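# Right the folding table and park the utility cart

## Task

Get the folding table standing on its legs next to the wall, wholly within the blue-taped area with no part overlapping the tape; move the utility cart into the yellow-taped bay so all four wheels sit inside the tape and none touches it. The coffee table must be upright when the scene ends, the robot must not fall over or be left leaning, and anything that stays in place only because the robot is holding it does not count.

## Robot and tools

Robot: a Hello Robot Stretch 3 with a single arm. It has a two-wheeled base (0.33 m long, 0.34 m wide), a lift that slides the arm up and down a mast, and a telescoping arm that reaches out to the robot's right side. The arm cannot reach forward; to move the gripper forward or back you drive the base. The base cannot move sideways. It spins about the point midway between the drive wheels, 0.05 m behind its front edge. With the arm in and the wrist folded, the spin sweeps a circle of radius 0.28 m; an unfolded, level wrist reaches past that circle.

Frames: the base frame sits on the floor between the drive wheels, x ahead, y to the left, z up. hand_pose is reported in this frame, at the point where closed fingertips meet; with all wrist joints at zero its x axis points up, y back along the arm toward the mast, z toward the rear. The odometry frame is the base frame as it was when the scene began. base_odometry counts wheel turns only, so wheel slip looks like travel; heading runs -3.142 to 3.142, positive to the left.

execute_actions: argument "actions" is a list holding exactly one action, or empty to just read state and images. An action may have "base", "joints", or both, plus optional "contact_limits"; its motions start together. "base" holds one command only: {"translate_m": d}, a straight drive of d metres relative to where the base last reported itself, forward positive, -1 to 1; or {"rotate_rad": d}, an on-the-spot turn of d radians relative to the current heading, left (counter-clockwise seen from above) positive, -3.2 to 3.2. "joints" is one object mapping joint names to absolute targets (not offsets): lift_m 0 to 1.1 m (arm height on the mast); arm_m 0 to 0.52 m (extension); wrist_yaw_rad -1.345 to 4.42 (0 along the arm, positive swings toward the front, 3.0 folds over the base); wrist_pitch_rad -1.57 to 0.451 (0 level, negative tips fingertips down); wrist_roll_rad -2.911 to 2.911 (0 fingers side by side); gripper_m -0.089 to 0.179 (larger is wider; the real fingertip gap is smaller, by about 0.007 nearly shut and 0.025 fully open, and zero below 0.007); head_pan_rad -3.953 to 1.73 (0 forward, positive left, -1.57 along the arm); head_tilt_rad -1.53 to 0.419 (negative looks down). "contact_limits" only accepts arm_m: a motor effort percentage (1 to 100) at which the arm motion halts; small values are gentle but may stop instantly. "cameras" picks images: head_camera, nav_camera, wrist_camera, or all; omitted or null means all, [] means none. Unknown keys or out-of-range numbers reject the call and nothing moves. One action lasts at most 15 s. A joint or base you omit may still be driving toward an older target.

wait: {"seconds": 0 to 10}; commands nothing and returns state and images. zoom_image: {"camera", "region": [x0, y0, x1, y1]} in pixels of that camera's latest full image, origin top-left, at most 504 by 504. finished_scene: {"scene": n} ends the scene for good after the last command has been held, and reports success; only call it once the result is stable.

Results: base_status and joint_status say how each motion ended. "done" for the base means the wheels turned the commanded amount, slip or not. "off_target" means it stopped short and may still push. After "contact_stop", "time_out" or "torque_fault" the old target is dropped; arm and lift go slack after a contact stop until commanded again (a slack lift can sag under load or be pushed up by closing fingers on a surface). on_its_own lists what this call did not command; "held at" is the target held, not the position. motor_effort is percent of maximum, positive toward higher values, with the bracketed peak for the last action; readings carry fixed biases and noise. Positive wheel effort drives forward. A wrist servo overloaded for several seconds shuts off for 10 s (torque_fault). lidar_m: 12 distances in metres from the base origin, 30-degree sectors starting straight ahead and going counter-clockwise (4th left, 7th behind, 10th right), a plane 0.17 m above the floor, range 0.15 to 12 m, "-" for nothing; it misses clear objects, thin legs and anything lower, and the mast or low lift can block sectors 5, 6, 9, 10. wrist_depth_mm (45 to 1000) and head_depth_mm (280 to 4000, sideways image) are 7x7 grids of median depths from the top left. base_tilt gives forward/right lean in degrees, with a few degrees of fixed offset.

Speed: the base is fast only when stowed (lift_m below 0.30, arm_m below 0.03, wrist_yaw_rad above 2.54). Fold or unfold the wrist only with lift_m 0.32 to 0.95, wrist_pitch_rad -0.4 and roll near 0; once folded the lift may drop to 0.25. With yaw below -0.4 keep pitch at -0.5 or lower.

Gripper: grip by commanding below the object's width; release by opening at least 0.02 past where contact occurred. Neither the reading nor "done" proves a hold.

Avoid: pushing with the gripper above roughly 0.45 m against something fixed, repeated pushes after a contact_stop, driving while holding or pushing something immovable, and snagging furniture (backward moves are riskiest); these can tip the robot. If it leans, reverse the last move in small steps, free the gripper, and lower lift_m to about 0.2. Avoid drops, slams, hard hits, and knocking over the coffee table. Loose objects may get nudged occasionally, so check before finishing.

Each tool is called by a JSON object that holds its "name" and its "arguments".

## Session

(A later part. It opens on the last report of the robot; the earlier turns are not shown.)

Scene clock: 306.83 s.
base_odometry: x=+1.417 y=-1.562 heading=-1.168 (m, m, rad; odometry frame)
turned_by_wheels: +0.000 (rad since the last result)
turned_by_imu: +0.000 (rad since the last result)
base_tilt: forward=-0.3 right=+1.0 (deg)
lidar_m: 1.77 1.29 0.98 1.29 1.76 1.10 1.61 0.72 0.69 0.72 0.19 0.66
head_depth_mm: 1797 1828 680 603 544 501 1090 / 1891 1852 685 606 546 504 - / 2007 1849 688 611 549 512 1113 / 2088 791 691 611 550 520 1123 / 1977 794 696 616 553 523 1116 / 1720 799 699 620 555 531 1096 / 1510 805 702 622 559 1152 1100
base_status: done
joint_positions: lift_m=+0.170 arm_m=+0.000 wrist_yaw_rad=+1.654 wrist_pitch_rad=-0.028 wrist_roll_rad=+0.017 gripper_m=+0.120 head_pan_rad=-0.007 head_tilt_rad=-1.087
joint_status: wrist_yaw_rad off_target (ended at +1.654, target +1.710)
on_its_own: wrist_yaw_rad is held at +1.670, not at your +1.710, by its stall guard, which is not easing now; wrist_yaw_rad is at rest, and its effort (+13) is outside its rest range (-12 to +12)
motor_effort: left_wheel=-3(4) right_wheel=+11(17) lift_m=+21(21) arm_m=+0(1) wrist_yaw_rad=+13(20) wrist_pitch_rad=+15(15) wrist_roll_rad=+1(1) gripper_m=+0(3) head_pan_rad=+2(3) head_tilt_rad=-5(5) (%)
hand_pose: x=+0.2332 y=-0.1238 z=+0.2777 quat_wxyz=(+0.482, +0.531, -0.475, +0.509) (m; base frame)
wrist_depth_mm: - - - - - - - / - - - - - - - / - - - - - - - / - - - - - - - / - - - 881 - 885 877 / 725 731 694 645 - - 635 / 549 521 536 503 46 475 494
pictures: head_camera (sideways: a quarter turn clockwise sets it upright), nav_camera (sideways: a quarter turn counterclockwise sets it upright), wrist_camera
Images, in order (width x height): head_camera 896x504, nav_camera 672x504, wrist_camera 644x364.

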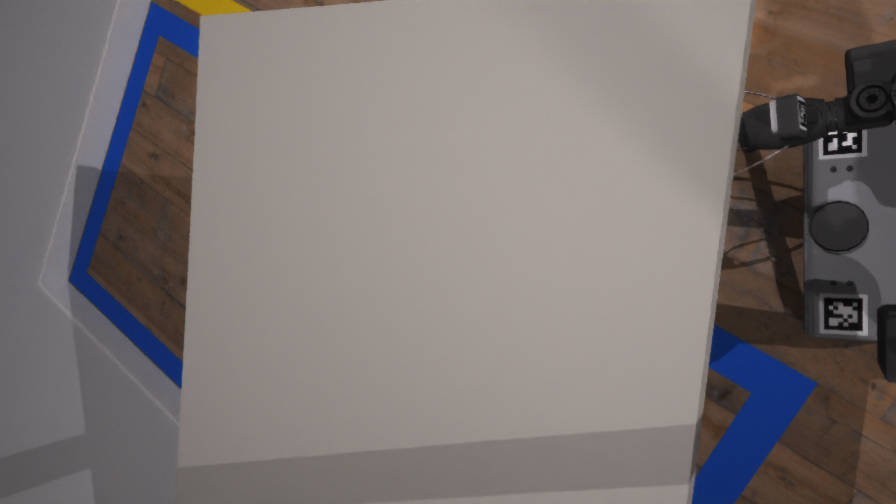

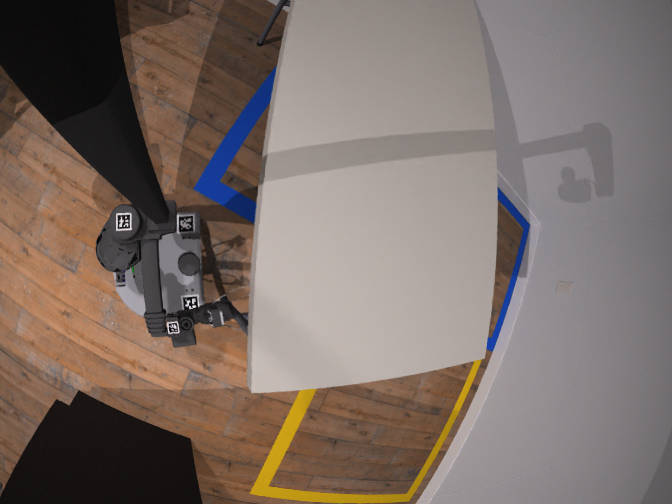

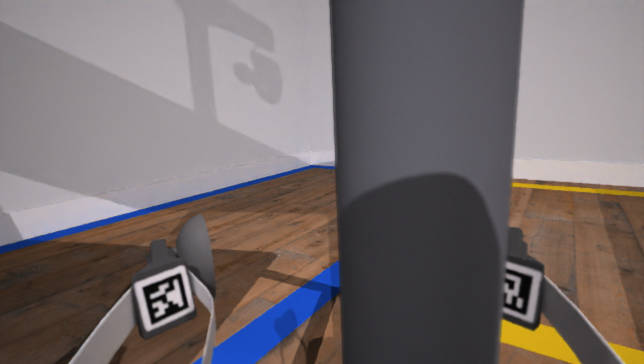

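{"name": "execute_actions", "arguments": {"actions": [{"base":{"rotate_rad":0.3},"joints":{"wrist_yaw_rad":1.66}}], "cameras": []}}

{"name": "execute_actions", "arguments": {"actions": [{"base":{"translate_m":0.3},"joints":{"wrist_yaw_rad":1.66}}]}}

Scene clock: 315.83 s.
base_odometry: x=+1.417 y=-1.562 heading=-0.869 (m, m, rad; odometry frame)
turned_by_wheels: +0.299 (rad since the last result)
turned_by_imu: +0.244 (rad since the last result)
base_tilt: forward=-0.4 right=+0.9 (deg)
lidar_m: 1.46 1.20 1.00 1.43 1.15 1.10 2.90 0.69 0.69 1.69 0.20 0.69
head_depth_mm: 1955 779 680 605 543 502 1083 / 2048 782 685 607 546 510 - / 1931 786 687 610 548 1138 1116 / 1709 793 691 612 550 1166 1122 / 1533 795 694 615 554 1190 1115 / 1370 800 699 619 571 1195 1095 / 1258 804 702 621 583 1195 1098
base_status: rotate_rad off_target (by the wheels' count: +0.2986 of +0.3000)
joint_positions: lift_m=+0.170 arm_m=+0.001 wrist_yaw_rad=+1.566 wrist_pitch_rad=-0.029 wrist_roll_rad=+0.017 gripper_m=+0.120 head_pan_rad=-0.007 head_tilt_rad=-1.088
joint_status: wrist_yaw_rad off_target (ended at +1.566, target +1.660)
on_its_own: right_wheel is at rest, and its effort (+30) is outside its rest range (-18 to +18); wrist_yaw_rad is at rest, and its effort (+75) is outside its rest range (-12 to +12)
motor_effort: left_wheel=-7(10) right_wheel=+30(31) lift_m=+21(21) arm_m=-10(10) wrist_yaw_rad=+75(76) wrist_pitch_rad=+15(16) wrist_roll_rad=+1(1) gripper_m=-11(11) head_pan_rad=+2(3) head_tilt_rad=-5(5) (%)
hand_pose: x=+0.2341 y=-0.1470 z=+0.2774 quat_wxyz=(+0.505, +0.510, -0.498, +0.487) (m; base frame)
wrist_depth_mm: - - - - - - - / - - - - - - - / - - - - 50 - - / - - - - 51 - - / - - - 967 49 - 862 / 716 724 688 673 50 - 633 / 566 522 536 526 49 - 477
pictures: none
No camera images: the call's "cameras" was empty. Leave "cameras" out to get every camera's image.

Scene clock: 319.87 s.
base_odometry: x=+1.610 y=-1.791 heading=-0.871 (m, m, rad; odometry frame)
turned_by_wheels: -0.001 (rad since the last result)
turned_by_imu: -0.201 (rad since the last result)
base_tilt: forward=-0.4 right=+1.0 (deg)
lidar_m: 1.50 1.13 1.02 0.84 1.63 1.33 1.85 0.86 0.83 1.68 0.26 0.63
head_depth_mm: 1604 1774 680 605 543 494 1040 / 1693 1840 684 606 546 497 466 / 1806 1854 688 610 549 498 468 / 1875 1855 691 612 550 500 470 / 1659 1799 694 615 553 502 472 / 1452 1610 699 619 555 504 1057 / 1288 1406 701 621 558 506 1056
base_status: done
joint_positions: lift_m=+0.170 arm_m=+0.001 wrist_yaw_rad=+0.958 wrist_pitch_rad=-0.035 wrist_roll_rad=+0.017 gripper_m=+0.121 head_pan_rad=-0.006 head_tilt_rad=-1.088
joint_status: wrist_yaw_rad off_target (ended at +0.958, target +1.660)
on_its_own: wrist_yaw_rad is held at +1.438, not at your +1.660, by its stall guard, which is still easing; right_wheel is at rest, and its effort (+25) is outside its rest range (-18 to +18)
motor_effort: left_wheel=-8(10) right_wheel=+25(31) lift_m=+21(21) arm_m=-12(13) wrist_yaw_rad=+89(90) wrist_pitch_rad=+19(19) wrist_roll_rad=+1(1) gripper_m=-19(20) head_pan_rad=+2(3) head_tilt_rad=-5(5) (%)
hand_pose: x=+0.1874 y=-0.2927 z=+0.2758 quat_wxyz=(+0.628, +0.340, -0.627, +0.312) (m; base frame)
wrist_depth_mm: - - - - - - - / - - - - - - - / - - - - - - - / - - 112 79 61 - - / - - 895 71 57 - 846 / 711 693 680 626 57 - - / 540 503 530 512 58 46 456
pictures: head_camera (sideways: a quarter turn clockwise sets it upright), nav_camera (sideways: a quarter turn counterclockwise sets it upright), wrist_camera
Images, in order (width x height): head_camera 896x504, nav_camera 672x504, wrist_camera 644x364.

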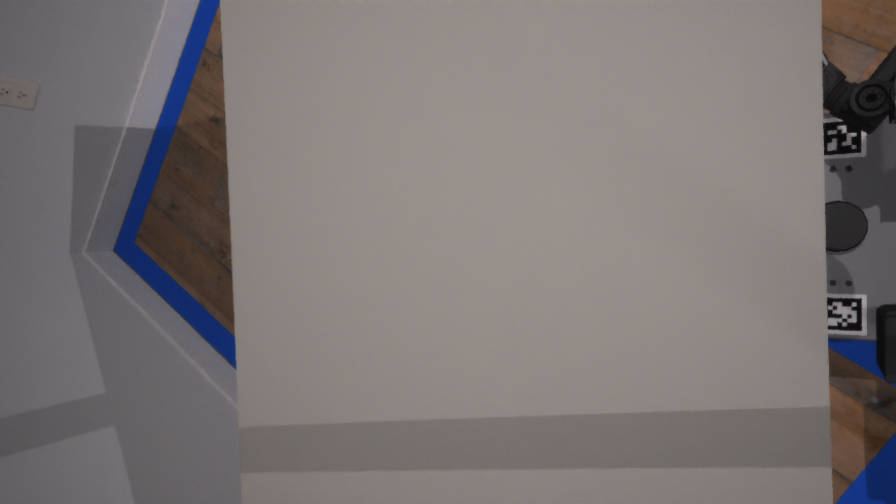

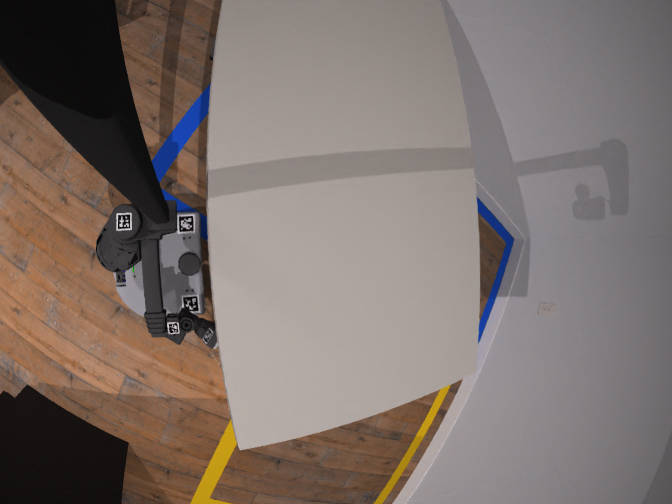

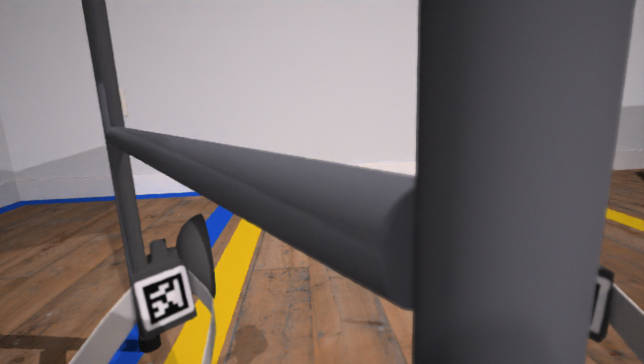

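{"name": "execute_actions", "arguments": {"actions": [{"base":{"translate_m":-0.12},"joints":{"wrist_yaw_rad":1.0}}]}}

Scene clock: 324.70 s.
base_odometry: x=+1.533 y=-1.699 heading=-0.871 (m, m, rad; odometry frame)
turned_by_wheels: +0.000 (rad since the last result)
turned_by_imu: +0.002 (rad since the last result)
base_tilt: forward=-0.3 right=+0.9 (deg)
lidar_m: 1.59 1.20 1.09 0.86 1.72 1.22 3.08 0.79 0.77 1.68 0.32 0.74
head_depth_mm: 1699 776 679 603 543 1141 1072 / 1813 781 682 608 546 1161 - / 1917 786 686 611 548 1162 1116 / 1990 791 689 613 550 1170 1113 / 1762 796 695 615 552 1171 1117 / 1539 798 697 617 555 1163 1092 / 1363 806 701 622 559 1166 1097
base_status: done
joint_positions: lift_m=+0.170 arm_m=+0.000 wrist_yaw_rad=+0.997 wrist_pitch_rad=-0.026 wrist_roll_rad=+0.016 gripper_m=+0.120 head_pan_rad=-0.006 head_tilt_rad=-1.088
joint_status: all done
motor_effort: left_wheel=+2(5) right_wheel=+0(4) lift_m=+21(21) arm_m=-5(7) wrist_yaw_rad=+2(34) wrist_pitch_rad=+14(17) wrist_roll_rad=+1(1) gripper_m=+0(8) head_pan_rad=+3(2) head_tilt_rad=-4(5) (%)
hand_pose: x=+0.1932 y=-0.2840 z=+0.2781 quat_wxyz=(+0.621, +0.349, -0.621, +0.327) (m; base frame)
wrist_depth_mm: - - 132 - - - - / - - 135 - - - - / - - 139 - - - - / - - 158 - - - - / - - 148 959 924 - 868 / 717 748 156 672 664 - 628 / 561 522 519 512 520 507 500
pictures: head_camera (sideways: a quarter turn clockwise sets it upright), nav_camera (sideways: a quarter turn counterclockwise sets it upright), wrist_camera
Images, in order (width x height): head_camera 896x504, nav_camera 672x504, wrist_camera 644x364.

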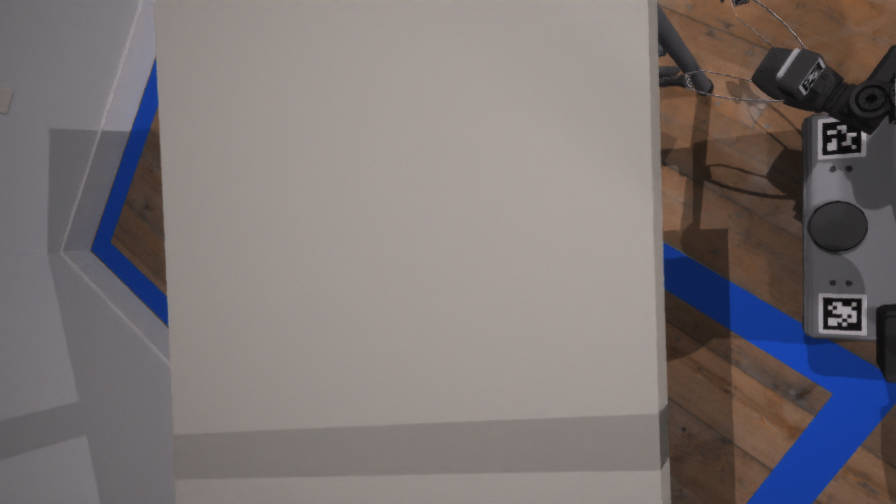

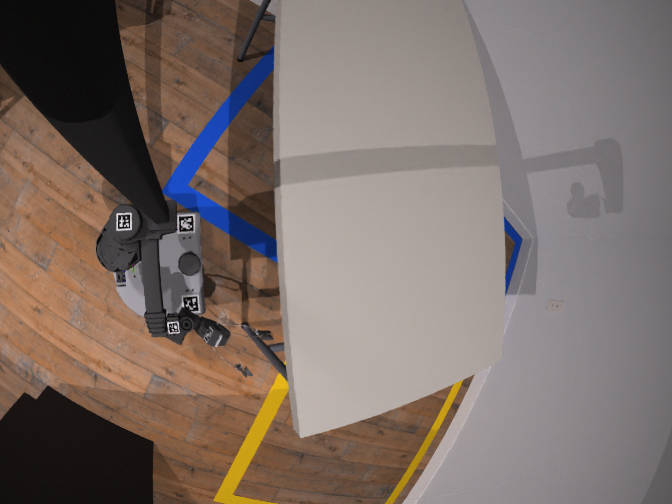

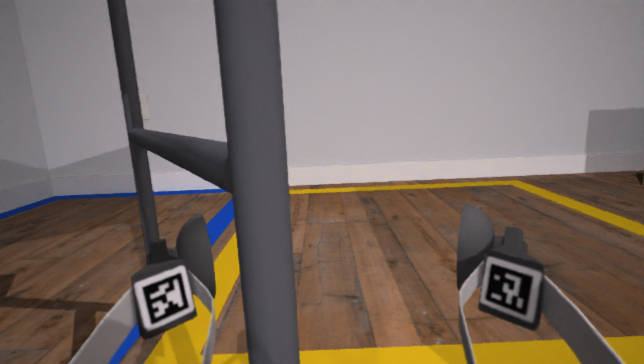

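{"name": "execute_actions", "arguments": {"actions": [{"base":{"translate_m":-0.18}}], "cameras": []}}

{"name": "execute_actions", "arguments": {"actions": [{"base":{"rotate_rad":0.86},"joints":{"wrist_yaw_rad":1.3,"gripper_m":0.03,"head_pan_rad":-1.8,"head_tilt_rad":-1.0}}], "cameras": []}}

{"name": "execute_actions", "arguments": {"actions": [{"joints":{"wrist_yaw_rad":0.0}}]}}

Scene clock: 447.70 s.
base_odometry: x=+1.417 y=-1.562 heading=-0.871 (m, m, rad; odometry frame)
turned_by_wheels: +0.000 (rad since the last result)
turned_by_imu: +0.001 (rad since the last result)
base_tilt: forward=-0.3 right=+0.9 (deg)
lidar_m: 1.72 1.21 0.91 1.32 1.37 1.06 2.95 0.69 0.68 0.71 1.99 0.45
head_depth_mm: 1776 774 679 626 1269 1168 1070 / 1844 781 684 627 1290 1178 - / 1941 786 686 629 1298 1180 1114 / 2025 790 690 634 1307 1184 1120 / 1815 796 693 635 1309 1187 1118 / 1592 800 697 639 1316 1190 1095 / 1426 803 701 642 1318 1193 1098
base_status: done
joint_positions: lift_m=+0.170 arm_m=+0.000 wrist_yaw_rad=+0.997 wrist_pitch_rad=-0.026 wrist_roll_rad=+0.016 gripper_m=+0.120 head_pan_rad=-0.006 head_tilt_rad=-1.088
joint_status: not commanded
motor_effort: left_wheel=+1(2) right_wheel=+0(3) lift_m=+21(22) arm_m=-4(5) wrist_yaw_rad=+2(2) wrist_pitch_rad=+14(14) wrist_roll_rad=+1(1) gripper_m=+0(1) head_pan_rad=+2(2) head_tilt_rad=-5(4) (%)
hand_pose: x=+0.1933 y=-0.2840 z=+0.2782 quat_wxyz=(+0.621, +0.349, -0.621, +0.327) (m; base frame)
wrist_depth_mm: - 647 - - - - - / - - - - - - - / - 693 - - - - - / - - - - - - - / - - - 974 930 - 863 / 726 744 691 680 664 - 634 / 567 529 514 538 513 510 501
pictures: none
No camera images: the call's "cameras" was empty. Leave "cameras" out to get every camera's image.

Scene clock: 450.00 s.
base_odometry: x=+1.417 y=-1.562 heading=-0.011 (m, m, rad; odometry frame)
turned_by_wheels: +0.860 (rad since the last result)
turned_by_imu: +0.848 (rad since the last result)
base_tilt: forward=-0.3 right=+0.9 (deg)
lidar_m: 1.22 0.92 1.56 1.06 1.19 2.72 0.68 0.68 1.69 0.45 0.91 1.38
head_depth_mm: 2083 2014 1752 1510 1331 1195 1095 / 2065 2074 1751 1511 1342 1198 - / 1996 2088 1764 1522 1342 1217 - / 1910 2081 1779 1527 1342 1222 - / 1819 2031 1792 1456 1314 1211 1081 / 1761 1998 1794 658 1317 1215 1096 / 1705 1952 1809 658 600 1219 1104
base_status: done
joint_positions: lift_m=+0.170 arm_m=+0.000 wrist_yaw_rad=+1.298 wrist_pitch_rad=-0.026 wrist_roll_rad=+0.016 gripper_m=+0.030 head_pan_rad=-1.793 head_tilt_rad=-1.001
joint_status: all done
motor_effort: left_wheel=-2(5) right_wheel=+2(4) lift_m=+22(22) arm_m=-5(6) wrist_yaw_rad=+2(3) wrist_pitch_rad=+14(14) wrist_roll_rad=+1(1) gripper_m=-1(92) head_pan_rad=-3(34) head_tilt_rad=+0(8) (%)
hand_pose: x=+0.2247 y=-0.2143 z=+0.2782 quat_wxyz=(+0.565, +0.438, -0.562, +0.416) (m; base frame)
wrist_depth_mm: 930 - - - - - - / 932 - - - - - - / 934 - - - - - - / - - - - - - - / 955 - - 965 - 911 884 / 730 715 731 679 - 655 640 / 555 548 524 533 517 501 497
pictures: none
No camera images: the call's "cameras" was empty. Leave "cameras" out to get every camera's image.

Scene clock: 451.67 s.
base_odometry: x=+1.417 y=-1.562 heading=-0.011 (m, m, rad; odometry frame)
turned_by_wheels: +0.000 (rad since the last result)
turned_by_imu: +0.000 (rad since the last result)
base_tilt: forward=-0.4 right=+0.9 (deg)
lidar_m: 1.21 0.91 1.57 1.07 1.19 2.73 0.68 0.68 1.70 0.45 0.91 1.38
head_depth_mm: 2077 2006 1740 1512 1330 1195 1094 / 2074 2072 1760 1518 1337 1200 - / 1989 2097 1769 1534 1343 1216 - / 1911 2079 1772 1528 1354 1227 1093 / 1832 2051 1790 1453 1314 1210 1092 / 1763 1993 1804 659 1317 1217 1100 / 1698 1963 1800 660 600 1224 1100
base_status: not commanded
joint_positions: lift_m=+0.170 arm_m=+0.000 wrist_yaw_rad=+0.003 wrist_pitch_rad=-0.026 wrist_roll_rad=+0.016 gripper_m=+0.030 head_pan_rad=-1.793 head_tilt_rad=-1.001
joint_status: all done
motor_effort: left_wheel=-1(1) right_wheel=+2(2) lift_m=+22(22) arm_m=-5(5) wrist_yaw_rad=-3(2) wrist_pitch_rad=+14(14) wrist_roll_rad=+1(1) gripper_m=-1(0) head_pan_rad=-3(3) head_tilt_rad=+0(0) (%)
hand_pose: x=-0.0207 y=-0.4009 z=+0.2782 quat_wxyz=(+0.702, +0.010, -0.713, -0.008) (m; base frame)
wrist_depth_mm: - - - - - - - / - - - - - - - / - - - - - - - / - - - - - - - / - - 225 - - 900 867 / 719 724 221 673 - 661 658 / 557 551 515 529 520 512 501
pictures: head_camera (sideways: a quarter turn clockwise sets it upright), nav_camera (sideways: a quarter turn counterclockwise sets it upright), wrist_camera
Images, in order (width x height): head_camera 896x504, nav_camera 672x504, wrist_camera 644x364.

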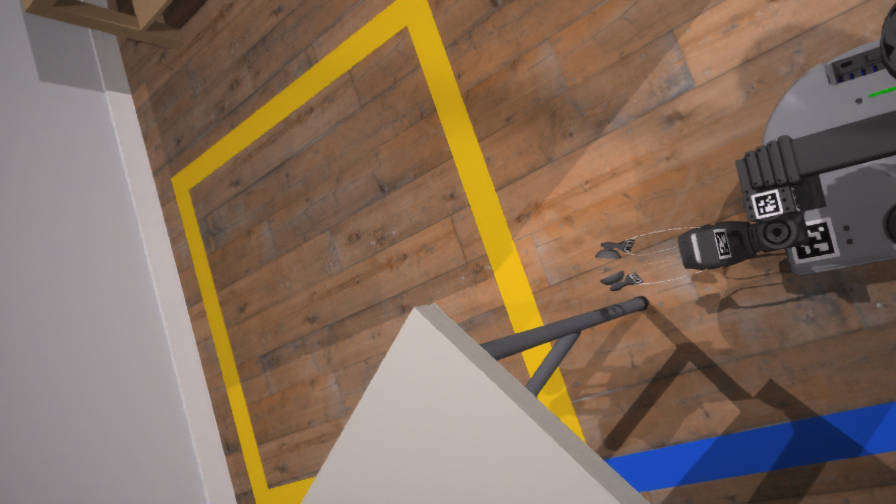

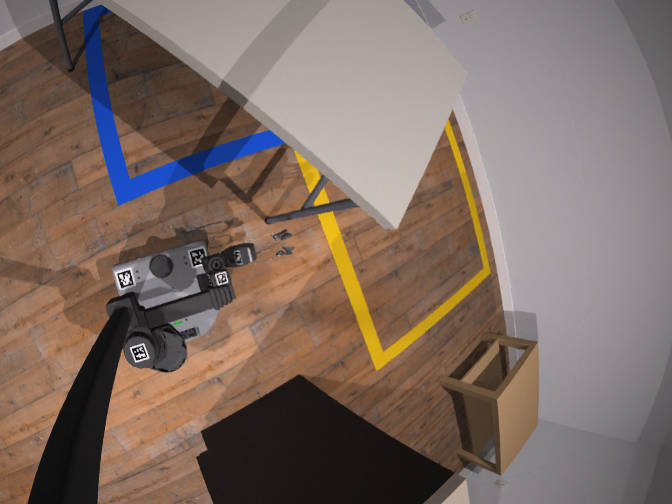

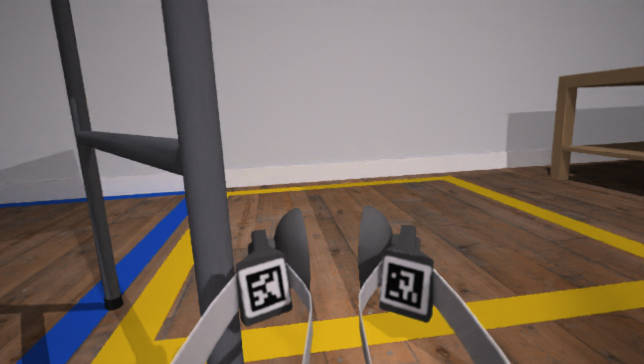

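{"name": "execute_actions", "arguments": {"actions": [{"base":{"translate_m":0.078}}], "cameras": ["wrist_camera"]}}

{"name": "execute_actions", "arguments": {"actions": [{"joints":{"gripper_m":0.1,"arm_m":0.1}}], "cameras": ["wrist_camera","head_camera"]}}

Scene clock: 464.97 s.
base_odometry: x=+1.495 y=-1.563 heading=-0.011 (m, m, rad; odometry frame)
turned_by_wheels: +0.000 (rad since the last result)
turned_by_imu: +0.001 (rad since the last result)
base_tilt: forward=-0.3 right=+1.0 (deg)
lidar_m: 1.13 0.84 1.47 1.08 1.09 2.80 0.75 0.76 1.75 0.45 0.88 1.30
head_depth_mm: 2116 2053 1742 1508 1336 1195 1095 / 2071 2071 1754 1523 1341 1197 - / 1976 2096 1755 1532 1345 1218 - / 1896 2090 1781 1446 1333 1224 1094 / 1823 2017 1784 654 1312 1209 1094 / 1750 1992 765 657 599 1212 1102 / 1692 1949 768 661 580 1168 1103
base_status: done
joint_positions: lift_m=+0.170 arm_m=+0.000 wrist_yaw_rad=+0.002 wrist_pitch_rad=-0.026 wrist_roll_rad=+0.016 gripper_m=+0.030 head_pan_rad=-1.793 head_tilt_rad=-1.001
joint_status: not commanded
motor_effort: left_wheel=-1(3) right_wheel=+2(4) lift_m=+22(22) arm_m=-5(5) wrist_yaw_rad=-2(2) wrist_pitch_rad=+14(14) wrist_roll_rad=+1(1) gripper_m=+0(0) head_pan_rad=-3(3) head_tilt_rad=+0(0) (%)
hand_pose: x=-0.0209 y=-0.4009 z=+0.2782 quat_wxyz=(+0.702, +0.010, -0.713, -0.009) (m; base frame)
wrist_depth_mm: - - - - - - - / - - - - - - - / - - - 226 - - - / - - - 229 - - - / - 938 - 215 - 906 868 / 732 710 717 220 - 655 633 / 555 542 528 231 516 513 508
pictures: wrist_camera
Images, in order (width x height): wrist_camera 644x364.

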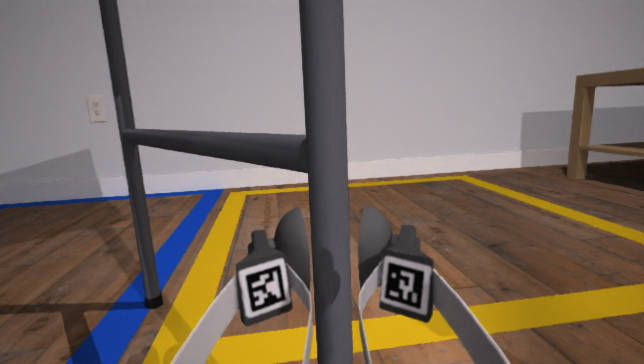

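Scene clock: 466.93 s.
base_odometry: x=+1.495 y=-1.563 heading=-0.011 (m, m, rad; odometry frame)
turned_by_wheels: +0.000 (rad since the last result)
turned_by_imu: +0.000 (rad since the last result)
base_tilt: forward=-0.3 right=+1.0 (deg)
lidar_m: 1.13 0.84 1.47 1.08 1.09 2.80 0.75 0.76 1.75 0.45 0.88 1.30
head_depth_mm: 2132 2056 1744 1519 1335 1198 1096 / 2061 2089 1753 1514 1336 1197 - / 1986 2093 1773 1526 1349 1221 - / 1890 2090 1779 1443 1331 1168 1107 / 1823 2033 1788 654 1316 1210 1097 / 1751 1990 763 657 599 1213 1096 / 1683 1950 766 659 580 1166 1104
base_status: not commanded
joint_positions: lift_m=+0.170 arm_m=+0.100 wrist_yaw_rad=+0.002 wrist_pitch_rad=-0.026 wrist_roll_rad=+0.016 gripper_m=+0.100 head_pan_rad=-1.793 head_tilt_rad=-1.001
joint_status: all done
motor_effort: left_wheel=-1(1) right_wheel=+2(2) lift_m=+22(22) arm_m=+6(7) wrist_yaw_rad=-2(2) wrist_pitch_rad=+14(14) wrist_roll_rad=+1(1) gripper_m=+0(92) head_pan_rad=-3(3) head_tilt_rad=+0(0) (%)
hand_pose: x=-0.0210 y=-0.5002 z=+0.2782 quat_wxyz=(+0.702, +0.010, -0.713, -0.009) (m; base frame)
wrist_depth_mm: - - - 96 - - - / - - - 98 - - - / - - - 102 - - - / - - 147 105 - - - / - 939 - 109 920 960 877 / 734 710 691 112 669 - 643 / 562 537 535 116 519 490 502
pictures: head_camera (sideways: a quarter turn clockwise sets it upright), wrist_camera
Images, in order (width x height): head_camera 896x504, wrist_camera 644x364.

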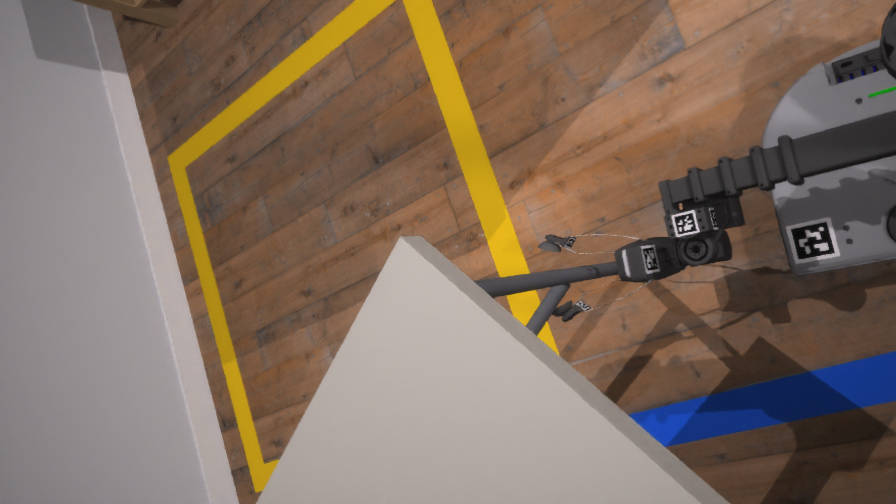

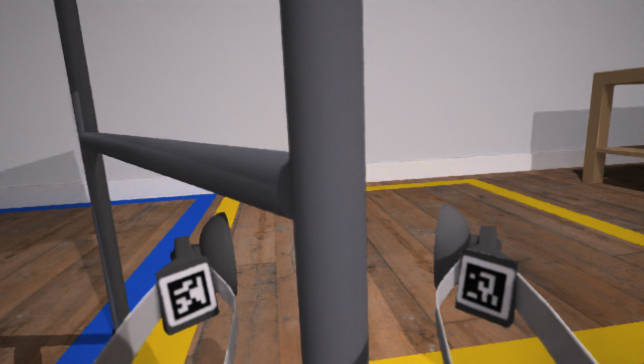

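{"name": "execute_actions", "arguments": {"actions": [{"joints":{"arm_m":0.52},"contact_limits":{"arm_m":45}}]}}

Scene clock: 474.30 s.
base_odometry: x=+1.495 y=-1.563 heading=-0.010 (m, m, rad; odometry frame)
turned_by_wheels: +0.000 (rad since the last result)
turned_by_imu: +0.002 (rad since the last result)
base_tilt: forward=-0.4 right=+1.0 (deg)
lidar_m: 0.59 1.19 1.47 1.08 1.10 2.80 0.75 0.76 1.75 0.80 1.15 1.30
head_depth_mm: 2129 2062 1741 1511 1336 1195 1095 / 2051 2082 1759 1520 1341 1196 - / 1979 2087 1780 1528 1356 1198 - / 1900 2064 1780 1563 1352 1208 1107 / 1830 1993 1744 1518 1355 1208 1094 / 1757 908 797 1545 1361 1213 1096 / 1686 913 766 700 1366 1219 1102
base_status: not commanded
joint_positions: lift_m=+0.170 arm_m=+0.517 wrist_yaw_rad=+0.014 wrist_pitch_rad=-0.023 wrist_roll_rad=+0.016 gripper_m=+0.100 head_pan_rad=-1.794 head_tilt_rad=-1.000
joint_status: all done
joint sent to its limit — the command would take arm_m past its upper limit, so that joint was sent only as far as its limit.
on_its_own: arm_m is at rest, and its effort (+15) is outside its rest range (-14 to +14)
motor_effort: left_wheel=+5(5) right_wheel=-6(6) lift_m=+22(22) arm_m=+15(25) wrist_yaw_rad=-10(11) wrist_pitch_rad=+12(16) wrist_roll_rad=+1(1) gripper_m=+0(1) head_pan_rad=-3(3) head_tilt_rad=+0(0) (%)
contact_limits: arm_m 45 (drawing in: default 32, maximum 52; extending or still: default 44, maximum 72)
hand_pose: x=-0.0180 y=-0.9176 z=+0.2789 quat_wxyz=(+0.702, +0.013, -0.712, -0.004) (m; base frame)
wrist_depth_mm: - - - - - - - / - - - - - - - / - - - - - - - / - 78 - - - - - / 896 61 55 47 943 966 860 / 723 61 55 47 669 - 634 / 554 534 49 47 516 489 499
pictures: head_camera (sideways: a quarter turn clockwise sets it upright), nav_camera (sideways: a quarter turn counterclockwise sets it upright), wrist_camera
Images, in order (width x height): head_camera 896x504, nav_camera 672x504, wrist_camera 644x364.

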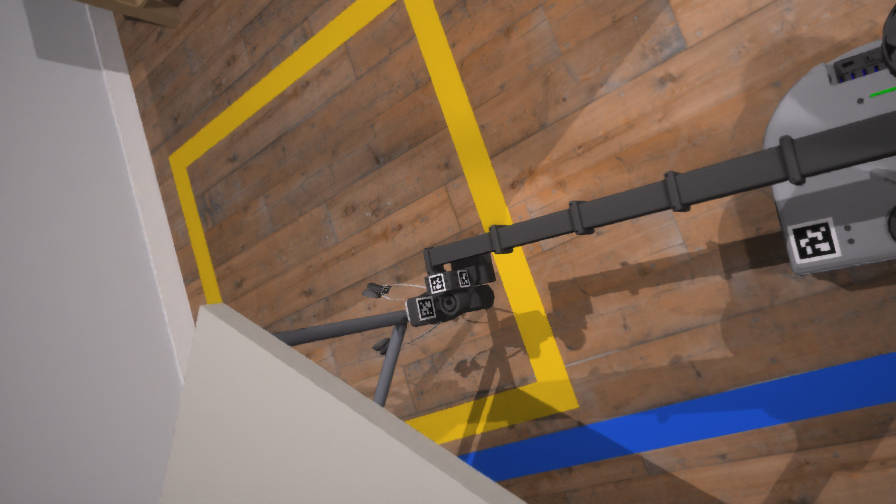

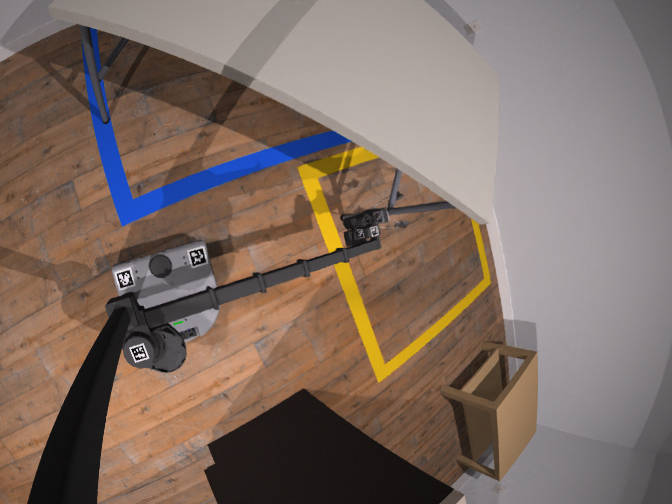

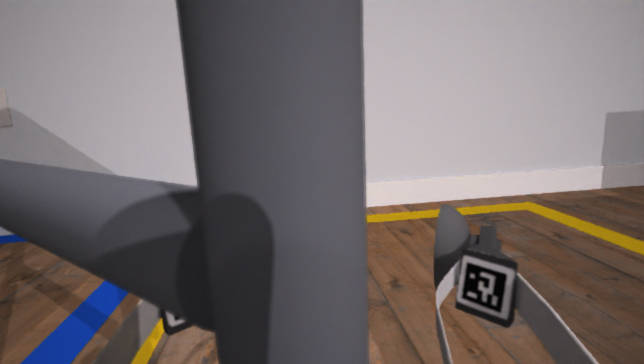

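{"name": "execute_actions", "arguments": {"actions": [{"joints":{"arm_m":0.0}}], "cameras": []}}

{"name": "execute_actions", "arguments": {"actions": [{"base":{"rotate_rad":1.28},"joints":{"wrist_pitch_rad":-1.1,"gripper_m":0.05,"head_pan_rad":-1.2,"head_tilt_rad":-1.0}}], "cameras": []}}

{"name": "execute_actions", "arguments": {"actions": [{"base":{"translate_m":-1.0}}]}}

Scene clock: 542.60 s.
base_odometry: x=+1.495 y=-1.563 heading=-0.011 (m, m, rad; odometry frame)
turned_by_wheels: +0.000 (rad since the last result)
turned_by_imu: +0.001 (rad since the last result)
base_tilt: forward=-0.4 right=+0.9 (deg)
lidar_m: 0.59 1.19 1.47 1.07 1.09 2.81 0.75 0.76 1.75 0.80 1.15 1.30
head_depth_mm: 2142 2066 1745 1511 1331 1190 1092 / 2060 2076 1763 1523 1338 1199 - / 1982 2089 1760 1524 1344 1216 - / 1885 2079 1777 1540 1352 1246 1092 / 1822 1994 1752 1513 1355 1211 1095 / 1753 909 798 1549 1364 1217 1095 / 1690 916 768 702 1363 1225 1101
base_status: not commanded
joint_positions: lift_m=+0.170 arm_m=+0.000 wrist_yaw_rad=+0.001 wrist_pitch_rad=-0.023 wrist_roll_rad=+0.016 gripper_m=+0.100 head_pan_rad=-1.794 head_tilt_rad=-1.000
joint_status: all done
motor_effort: left_wheel=+0(4) right_wheel=+1(6) lift_m=+22(22) arm_m=-5(12) wrist_yaw_rad=-1(11) wrist_pitch_rad=+12(12) wrist_roll_rad=+1(1) gripper_m=+1(0) head_pan_rad=-3(3) head_tilt_rad=-1(0) (%)
hand_pose: x=-0.0212 y=-0.4009 z=+0.2789 quat_wxyz=(+0.702, +0.009, -0.713, -0.008) (m; base frame)
wrist_depth_mm: - - - - - - - / - - - - - - - / - - - - - - - / - - - - - - - / - - - 951 945 - 880 / 744 737 686 686 671 - 644 / 556 542 543 528 525 503 501
pictures: none
No camera images: the call's "cameras" was empty. Leave "cameras" out to get every camera's image.

Scene clock: 545.57 s.
base_odometry: x=+1.495 y=-1.563 heading=+1.269 (m, m, rad; odometry frame)
turned_by_wheels: +1.280 (rad since the last result)
turned_by_imu: +1.262 (rad since the last result)
base_tilt: forward=-0.4 right=+0.9 (deg)
lidar_m: 1.82 1.08 2.98 0.77 0.76 0.80 1.97 0.80 1.56 1.01 0.59 1.26
head_depth_mm: 1104 879 742 642 1315 1194 1081 / 1077 886 746 670 1339 1193 - / 1088 890 750 1436 1347 1211 - / 1076 1237 756 1441 1331 1207 1098 / 1067 1262 1403 1546 1355 1209 1093 / 1063 1249 1522 1545 1360 1217 1097 / 1059 1239 1506 1558 1366 1219 1101
base_status: done
joint_positions: lift_m=+0.170 arm_m=+0.000 wrist_yaw_rad=+0.001 wrist_pitch_rad=-1.102 wrist_roll_rad=+0.016 gripper_m=+0.050 head_pan_rad=-1.207 head_tilt_rad=-1.000
joint_status: all done
motor_effort: left_wheel=-1(4) right_wheel=+2(4) lift_m=+22(22) arm_m=-5(5) wrist_yaw_rad=-1(2) wrist_pitch_rad=+1(12) wrist_roll_rad=+1(1) gripper_m=+0(92) head_pan_rad=+2(29) head_tilt_rad=-1(1) (%)
hand_pose: x=-0.0215 y=-0.2395 z=+0.0694 quat_wxyz=(+0.598, +0.368, -0.607, -0.373) (m; base frame)
wrist_depth_mm: 298 294 289 286 283 280 276 / 281 280 274 273 269 264 261 / 268 266 262 260 257 253 251 / 256 253 251 247 246 241 241 / 244 241 241 236 235 233 230 / 233 232 - 227 - 224 221 / 224 223 219 220 217 215 213
pictures: none
No camera images: the call's "cameras" was empty. Leave "cameras" out to get every camera's image.

Scene clock: 556.60 s.
base_odometry: x=+1.198 y=-2.517 heading=+1.270 (m, m, rad; odometry frame)
turned_by_wheels: +0.000 (rad since the last result)
turned_by_imu: +0.004 (rad since the last result)
base_tilt: forward=-0.3 right=+0.9 (deg)
lidar_m: 2.04 0.98 0.68 0.91 0.97 1.16 1.05 1.03 1.10 0.23 1.61 1.12
head_depth_mm: 1517 1706 743 641 565 530 1075 / 1501 1641 747 644 567 730 - / 1492 892 752 648 570 1202 - / 1476 899 754 651 582 1204 1094 / 1471 903 761 654 606 1210 1091 / 1433 907 764 657 1317 1214 1098 / 1391 916 767 667 1368 1222 1107
base_status: done
joint_positions: lift_m=+0.170 arm_m=+0.000 wrist_yaw_rad=+0.134 wrist_pitch_rad=-1.078 wrist_roll_rad=+0.014 gripper_m=+0.049 head_pan_rad=-1.207 head_tilt_rad=-1.000
joint_status: not commanded
on_its_own: wrist_yaw_rad is held at +0.100, not at your +0.000, by its stall guard, which is still easing
motor_effort: left_wheel=+2(6) right_wheel=-11(15) lift_m=+24(24) arm_m=-4(5) wrist_yaw_rad=-27(30) wrist_pitch_rad=-12(12) wrist_roll_rad=+2(3) gripper_m=+19(19) head_pan_rad=+2(2) head_tilt_rad=+0(0) (%)
hand_pose: x=-0.0083 y=-0.2443 z=+0.0716 quat_wxyz=(+0.626, +0.400, -0.585, -0.325) (m; base frame)
wrist_depth_mm: 308 303 302 296 291 285 283 / 291 288 282 281 275 271 272 / 275 274 267 265 260 260 - / 261 260 255 253 248 56 - / 251 247 246 241 105 53 - / 239 236 - 228 97 65 217 / 228 225 222 220 217 215 213
pictures: head_camera (sideways: a quarter turn clockwise sets it upright), nav_camera (sideways: a quarter turn counterclockwise sets it upright), wrist_camera
Images, in order (width x height): head_camera 896x504, nav_camera 672x504, wrist_camera 644x364.

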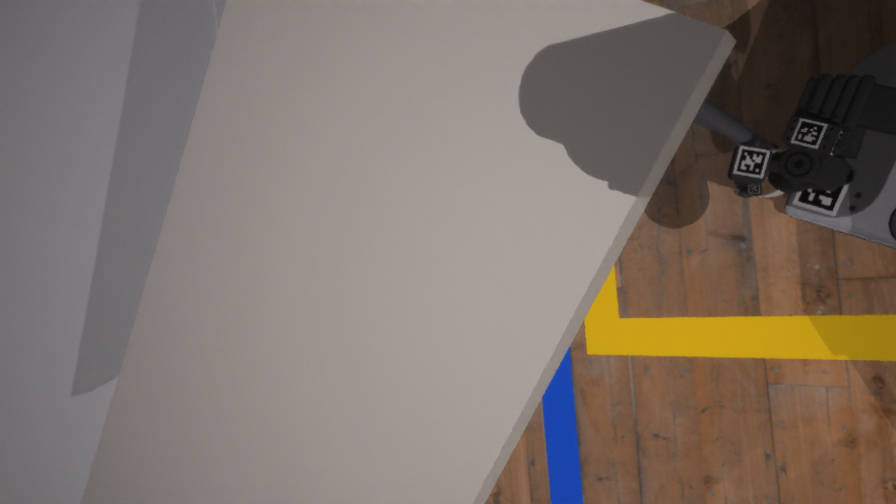

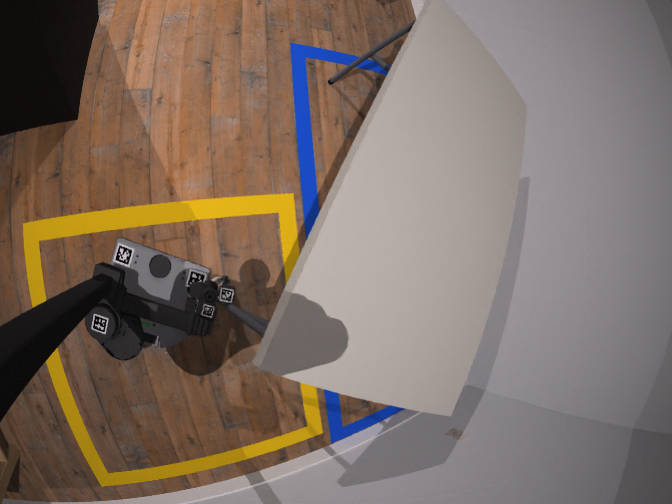

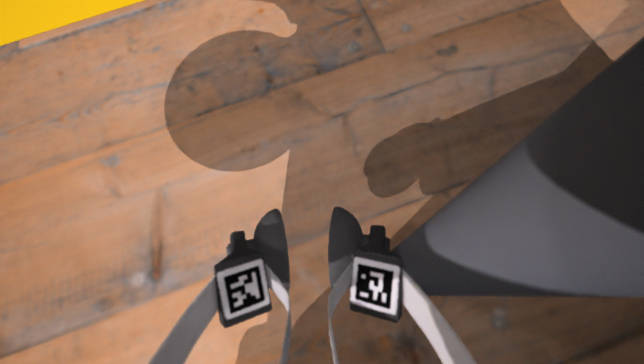

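{"name": "execute_actions", "arguments": {"actions": [{"base":{"translate_m":0.02},"joints":{"arm_m":0.15,"wrist_yaw_rad":0.1},"contact_limits":{"arm_m":40}}]}}

Scene clock: 595.93 s.
base_odometry: x=+1.204 y=-2.498 heading=+1.269 (m, m, rad; odometry frame)
turned_by_wheels: +0.000 (rad since the last result)
turned_by_imu: +0.000 (rad since the last result)
base_tilt: forward=-0.4 right=+0.9 (deg)
lidar_m: 2.03 1.01 0.66 0.89 0.98 1.18 1.07 1.05 1.12 0.33 1.60 1.10
head_depth_mm: 1507 878 742 642 575 1192 1081 / 1493 887 748 646 598 1149 - / 1487 892 753 648 1275 1199 - / 1473 898 755 652 1323 1206 1098 / 1435 903 759 659 1358 1213 1089 / 1398 909 764 685 1361 1212 1096 / 1355 917 767 1469 1374 1225 1102
base_status: done
joint_positions: lift_m=+0.170 arm_m=+0.149 wrist_yaw_rad=+0.102 wrist_pitch_rad=-1.112 wrist_roll_rad=+0.021 gripper_m=+0.050 head_pan_rad=-1.207 head_tilt_rad=-0.999
joint_status: all done
motor_effort: left_wheel=-4(5) right_wheel=+7(9) lift_m=+24(24) arm_m=+14(19) wrist_yaw_rad=-2(19) wrist_pitch_rad=+7(22) wrist_roll_rad=-1(1) gripper_m=+0(14) head_pan_rad=+3(3) head_tilt_rad=-1(1) (%)
contact_limits: arm_m 40 (drawing in: default 32, maximum 52; extending or still: default 44, maximum 72)
hand_pose: x=-0.0123 y=-0.3855 z=+0.0683 quat_wxyz=(+0.613, +0.400, -0.587, -0.347) (m; base frame)
wrist_depth_mm: 295 291 283 283 278 276 274 / 277 274 273 268 267 263 260 / 263 263 261 256 253 252 248 / 252 251 249 245 244 240 238 / 242 242 239 236 236 231 229 / 232 232 - 227 - 221 219 / 223 224 219 219 215 213 212
pictures: head_camera (sideways: a quarter turn clockwise sets it upright), nav_camera (sideways: a quarter turn counterclockwise sets it upright), wrist_camera
Images, in order (width x height): head_camera 896x504, nav_camera 672x504, wrist_camera 644x364.

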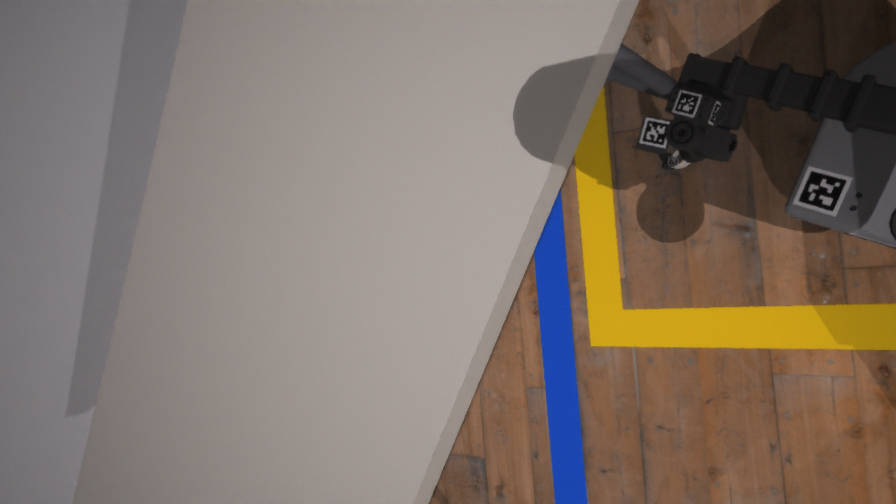

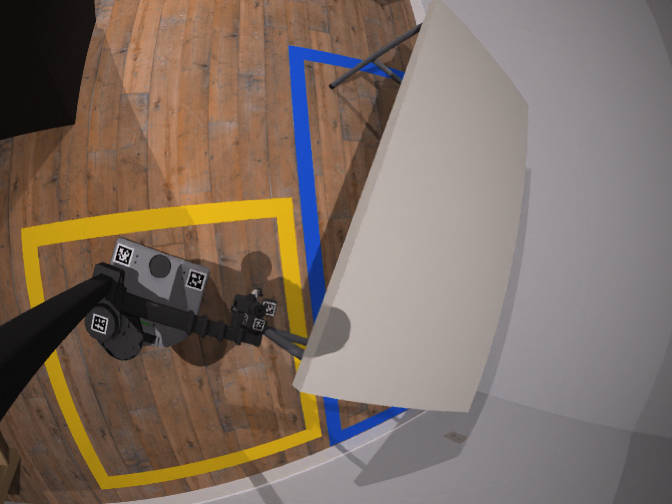

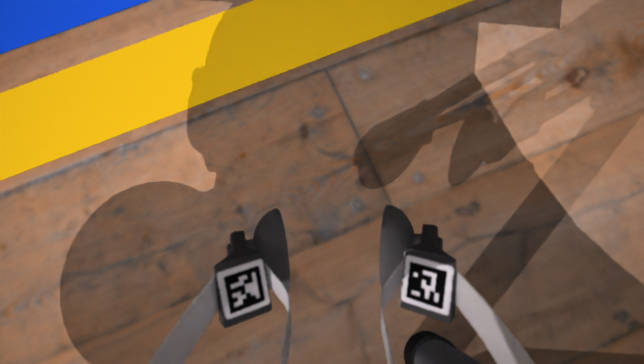

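{"name": "execute_actions", "arguments": {"actions": [{"joints":{"arm_m":0.45,"wrist_yaw_rad":0.1},"contact_limits":{"arm_m":40}}]}}

Scene clock: 605.13 s.
base_odometry: x=+1.204 y=-2.498 heading=+1.269 (m, m, rad; odometry frame)
turned_by_wheels: +0.000 (rad since the last result)
turned_by_imu: +0.001 (rad since the last result)
base_tilt: forward=-0.3 right=+1.0 (deg)
lidar_m: 2.03 1.01 0.66 0.89 0.98 1.18 1.07 1.05 1.11 0.62 1.60 1.12
head_depth_mm: 1417 878 743 1453 1316 1185 1081 / 1407 885 763 1524 1319 1197 - / 1394 893 771 1535 1349 1200 - / 1379 900 790 1538 1352 1210 1098 / 1113 903 815 1540 1356 1209 1097 / 1122 906 821 1551 1364 1216 1099 / 1125 914 1686 1561 1364 1219 1103
base_status: not commanded
joint_positions: lift_m=+0.170 arm_m=+0.449 wrist_yaw_rad=+0.101 wrist_pitch_rad=-1.111 wrist_roll_rad=+0.021 gripper_m=+0.050 head_pan_rad=-1.207 head_tilt_rad=-0.999
joint_status: all done
motor_effort: left_wheel=-5(5) right_wheel=+8(8) lift_m=+24(24) arm_m=+13(17) wrist_yaw_rad=-1(1) wrist_pitch_rad=+6(7) wrist_roll_rad=-1(1) gripper_m=-1(0) head_pan_rad=+2(3) head_tilt_rad=-1(1) (%)
contact_limits: arm_m 40 (drawing in: default 32, maximum 52; extending or still: default 44, maximum 72)
hand_pose: x=-0.0123 y=-0.6857 z=+0.0684 quat_wxyz=(+0.613, +0.399, -0.587, -0.347) (m; base frame)
wrist_depth_mm: 291 290 285 282 278 274 273 / 277 275 271 270 265 261 260 / 266 263 260 256 253 251 248 / 253 250 248 245 242 239 238 / 243 240 238 234 232 230 227 / 232 230 - 226 - 221 217 / 221 221 219 217 214 212 210
pictures: head_camera (sideways: a quarter turn clockwise sets it upright), nav_camera (sideways: a quarter turn counterclockwise sets it upright), wrist_camera
Images, in order (width x height): head_camera 896x504, nav_camera 672x504, wrist_camera 644x364.

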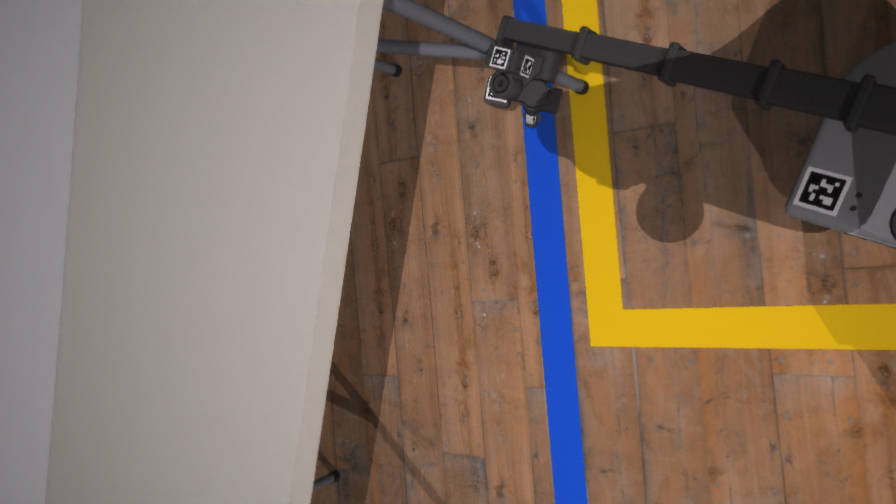

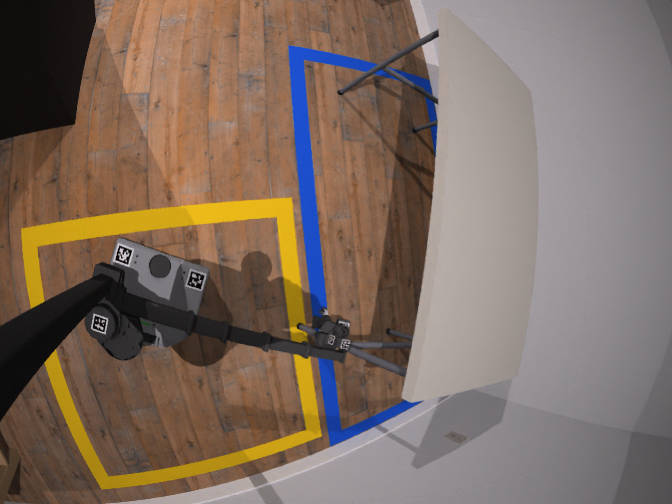

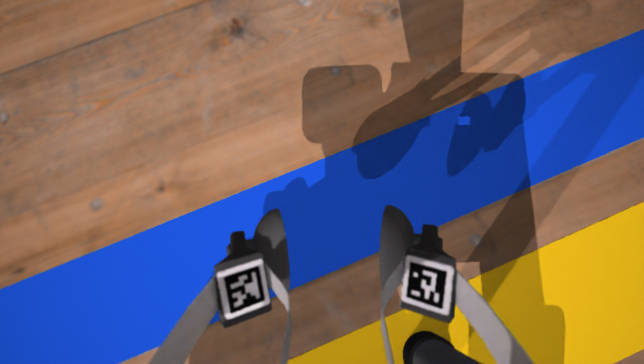

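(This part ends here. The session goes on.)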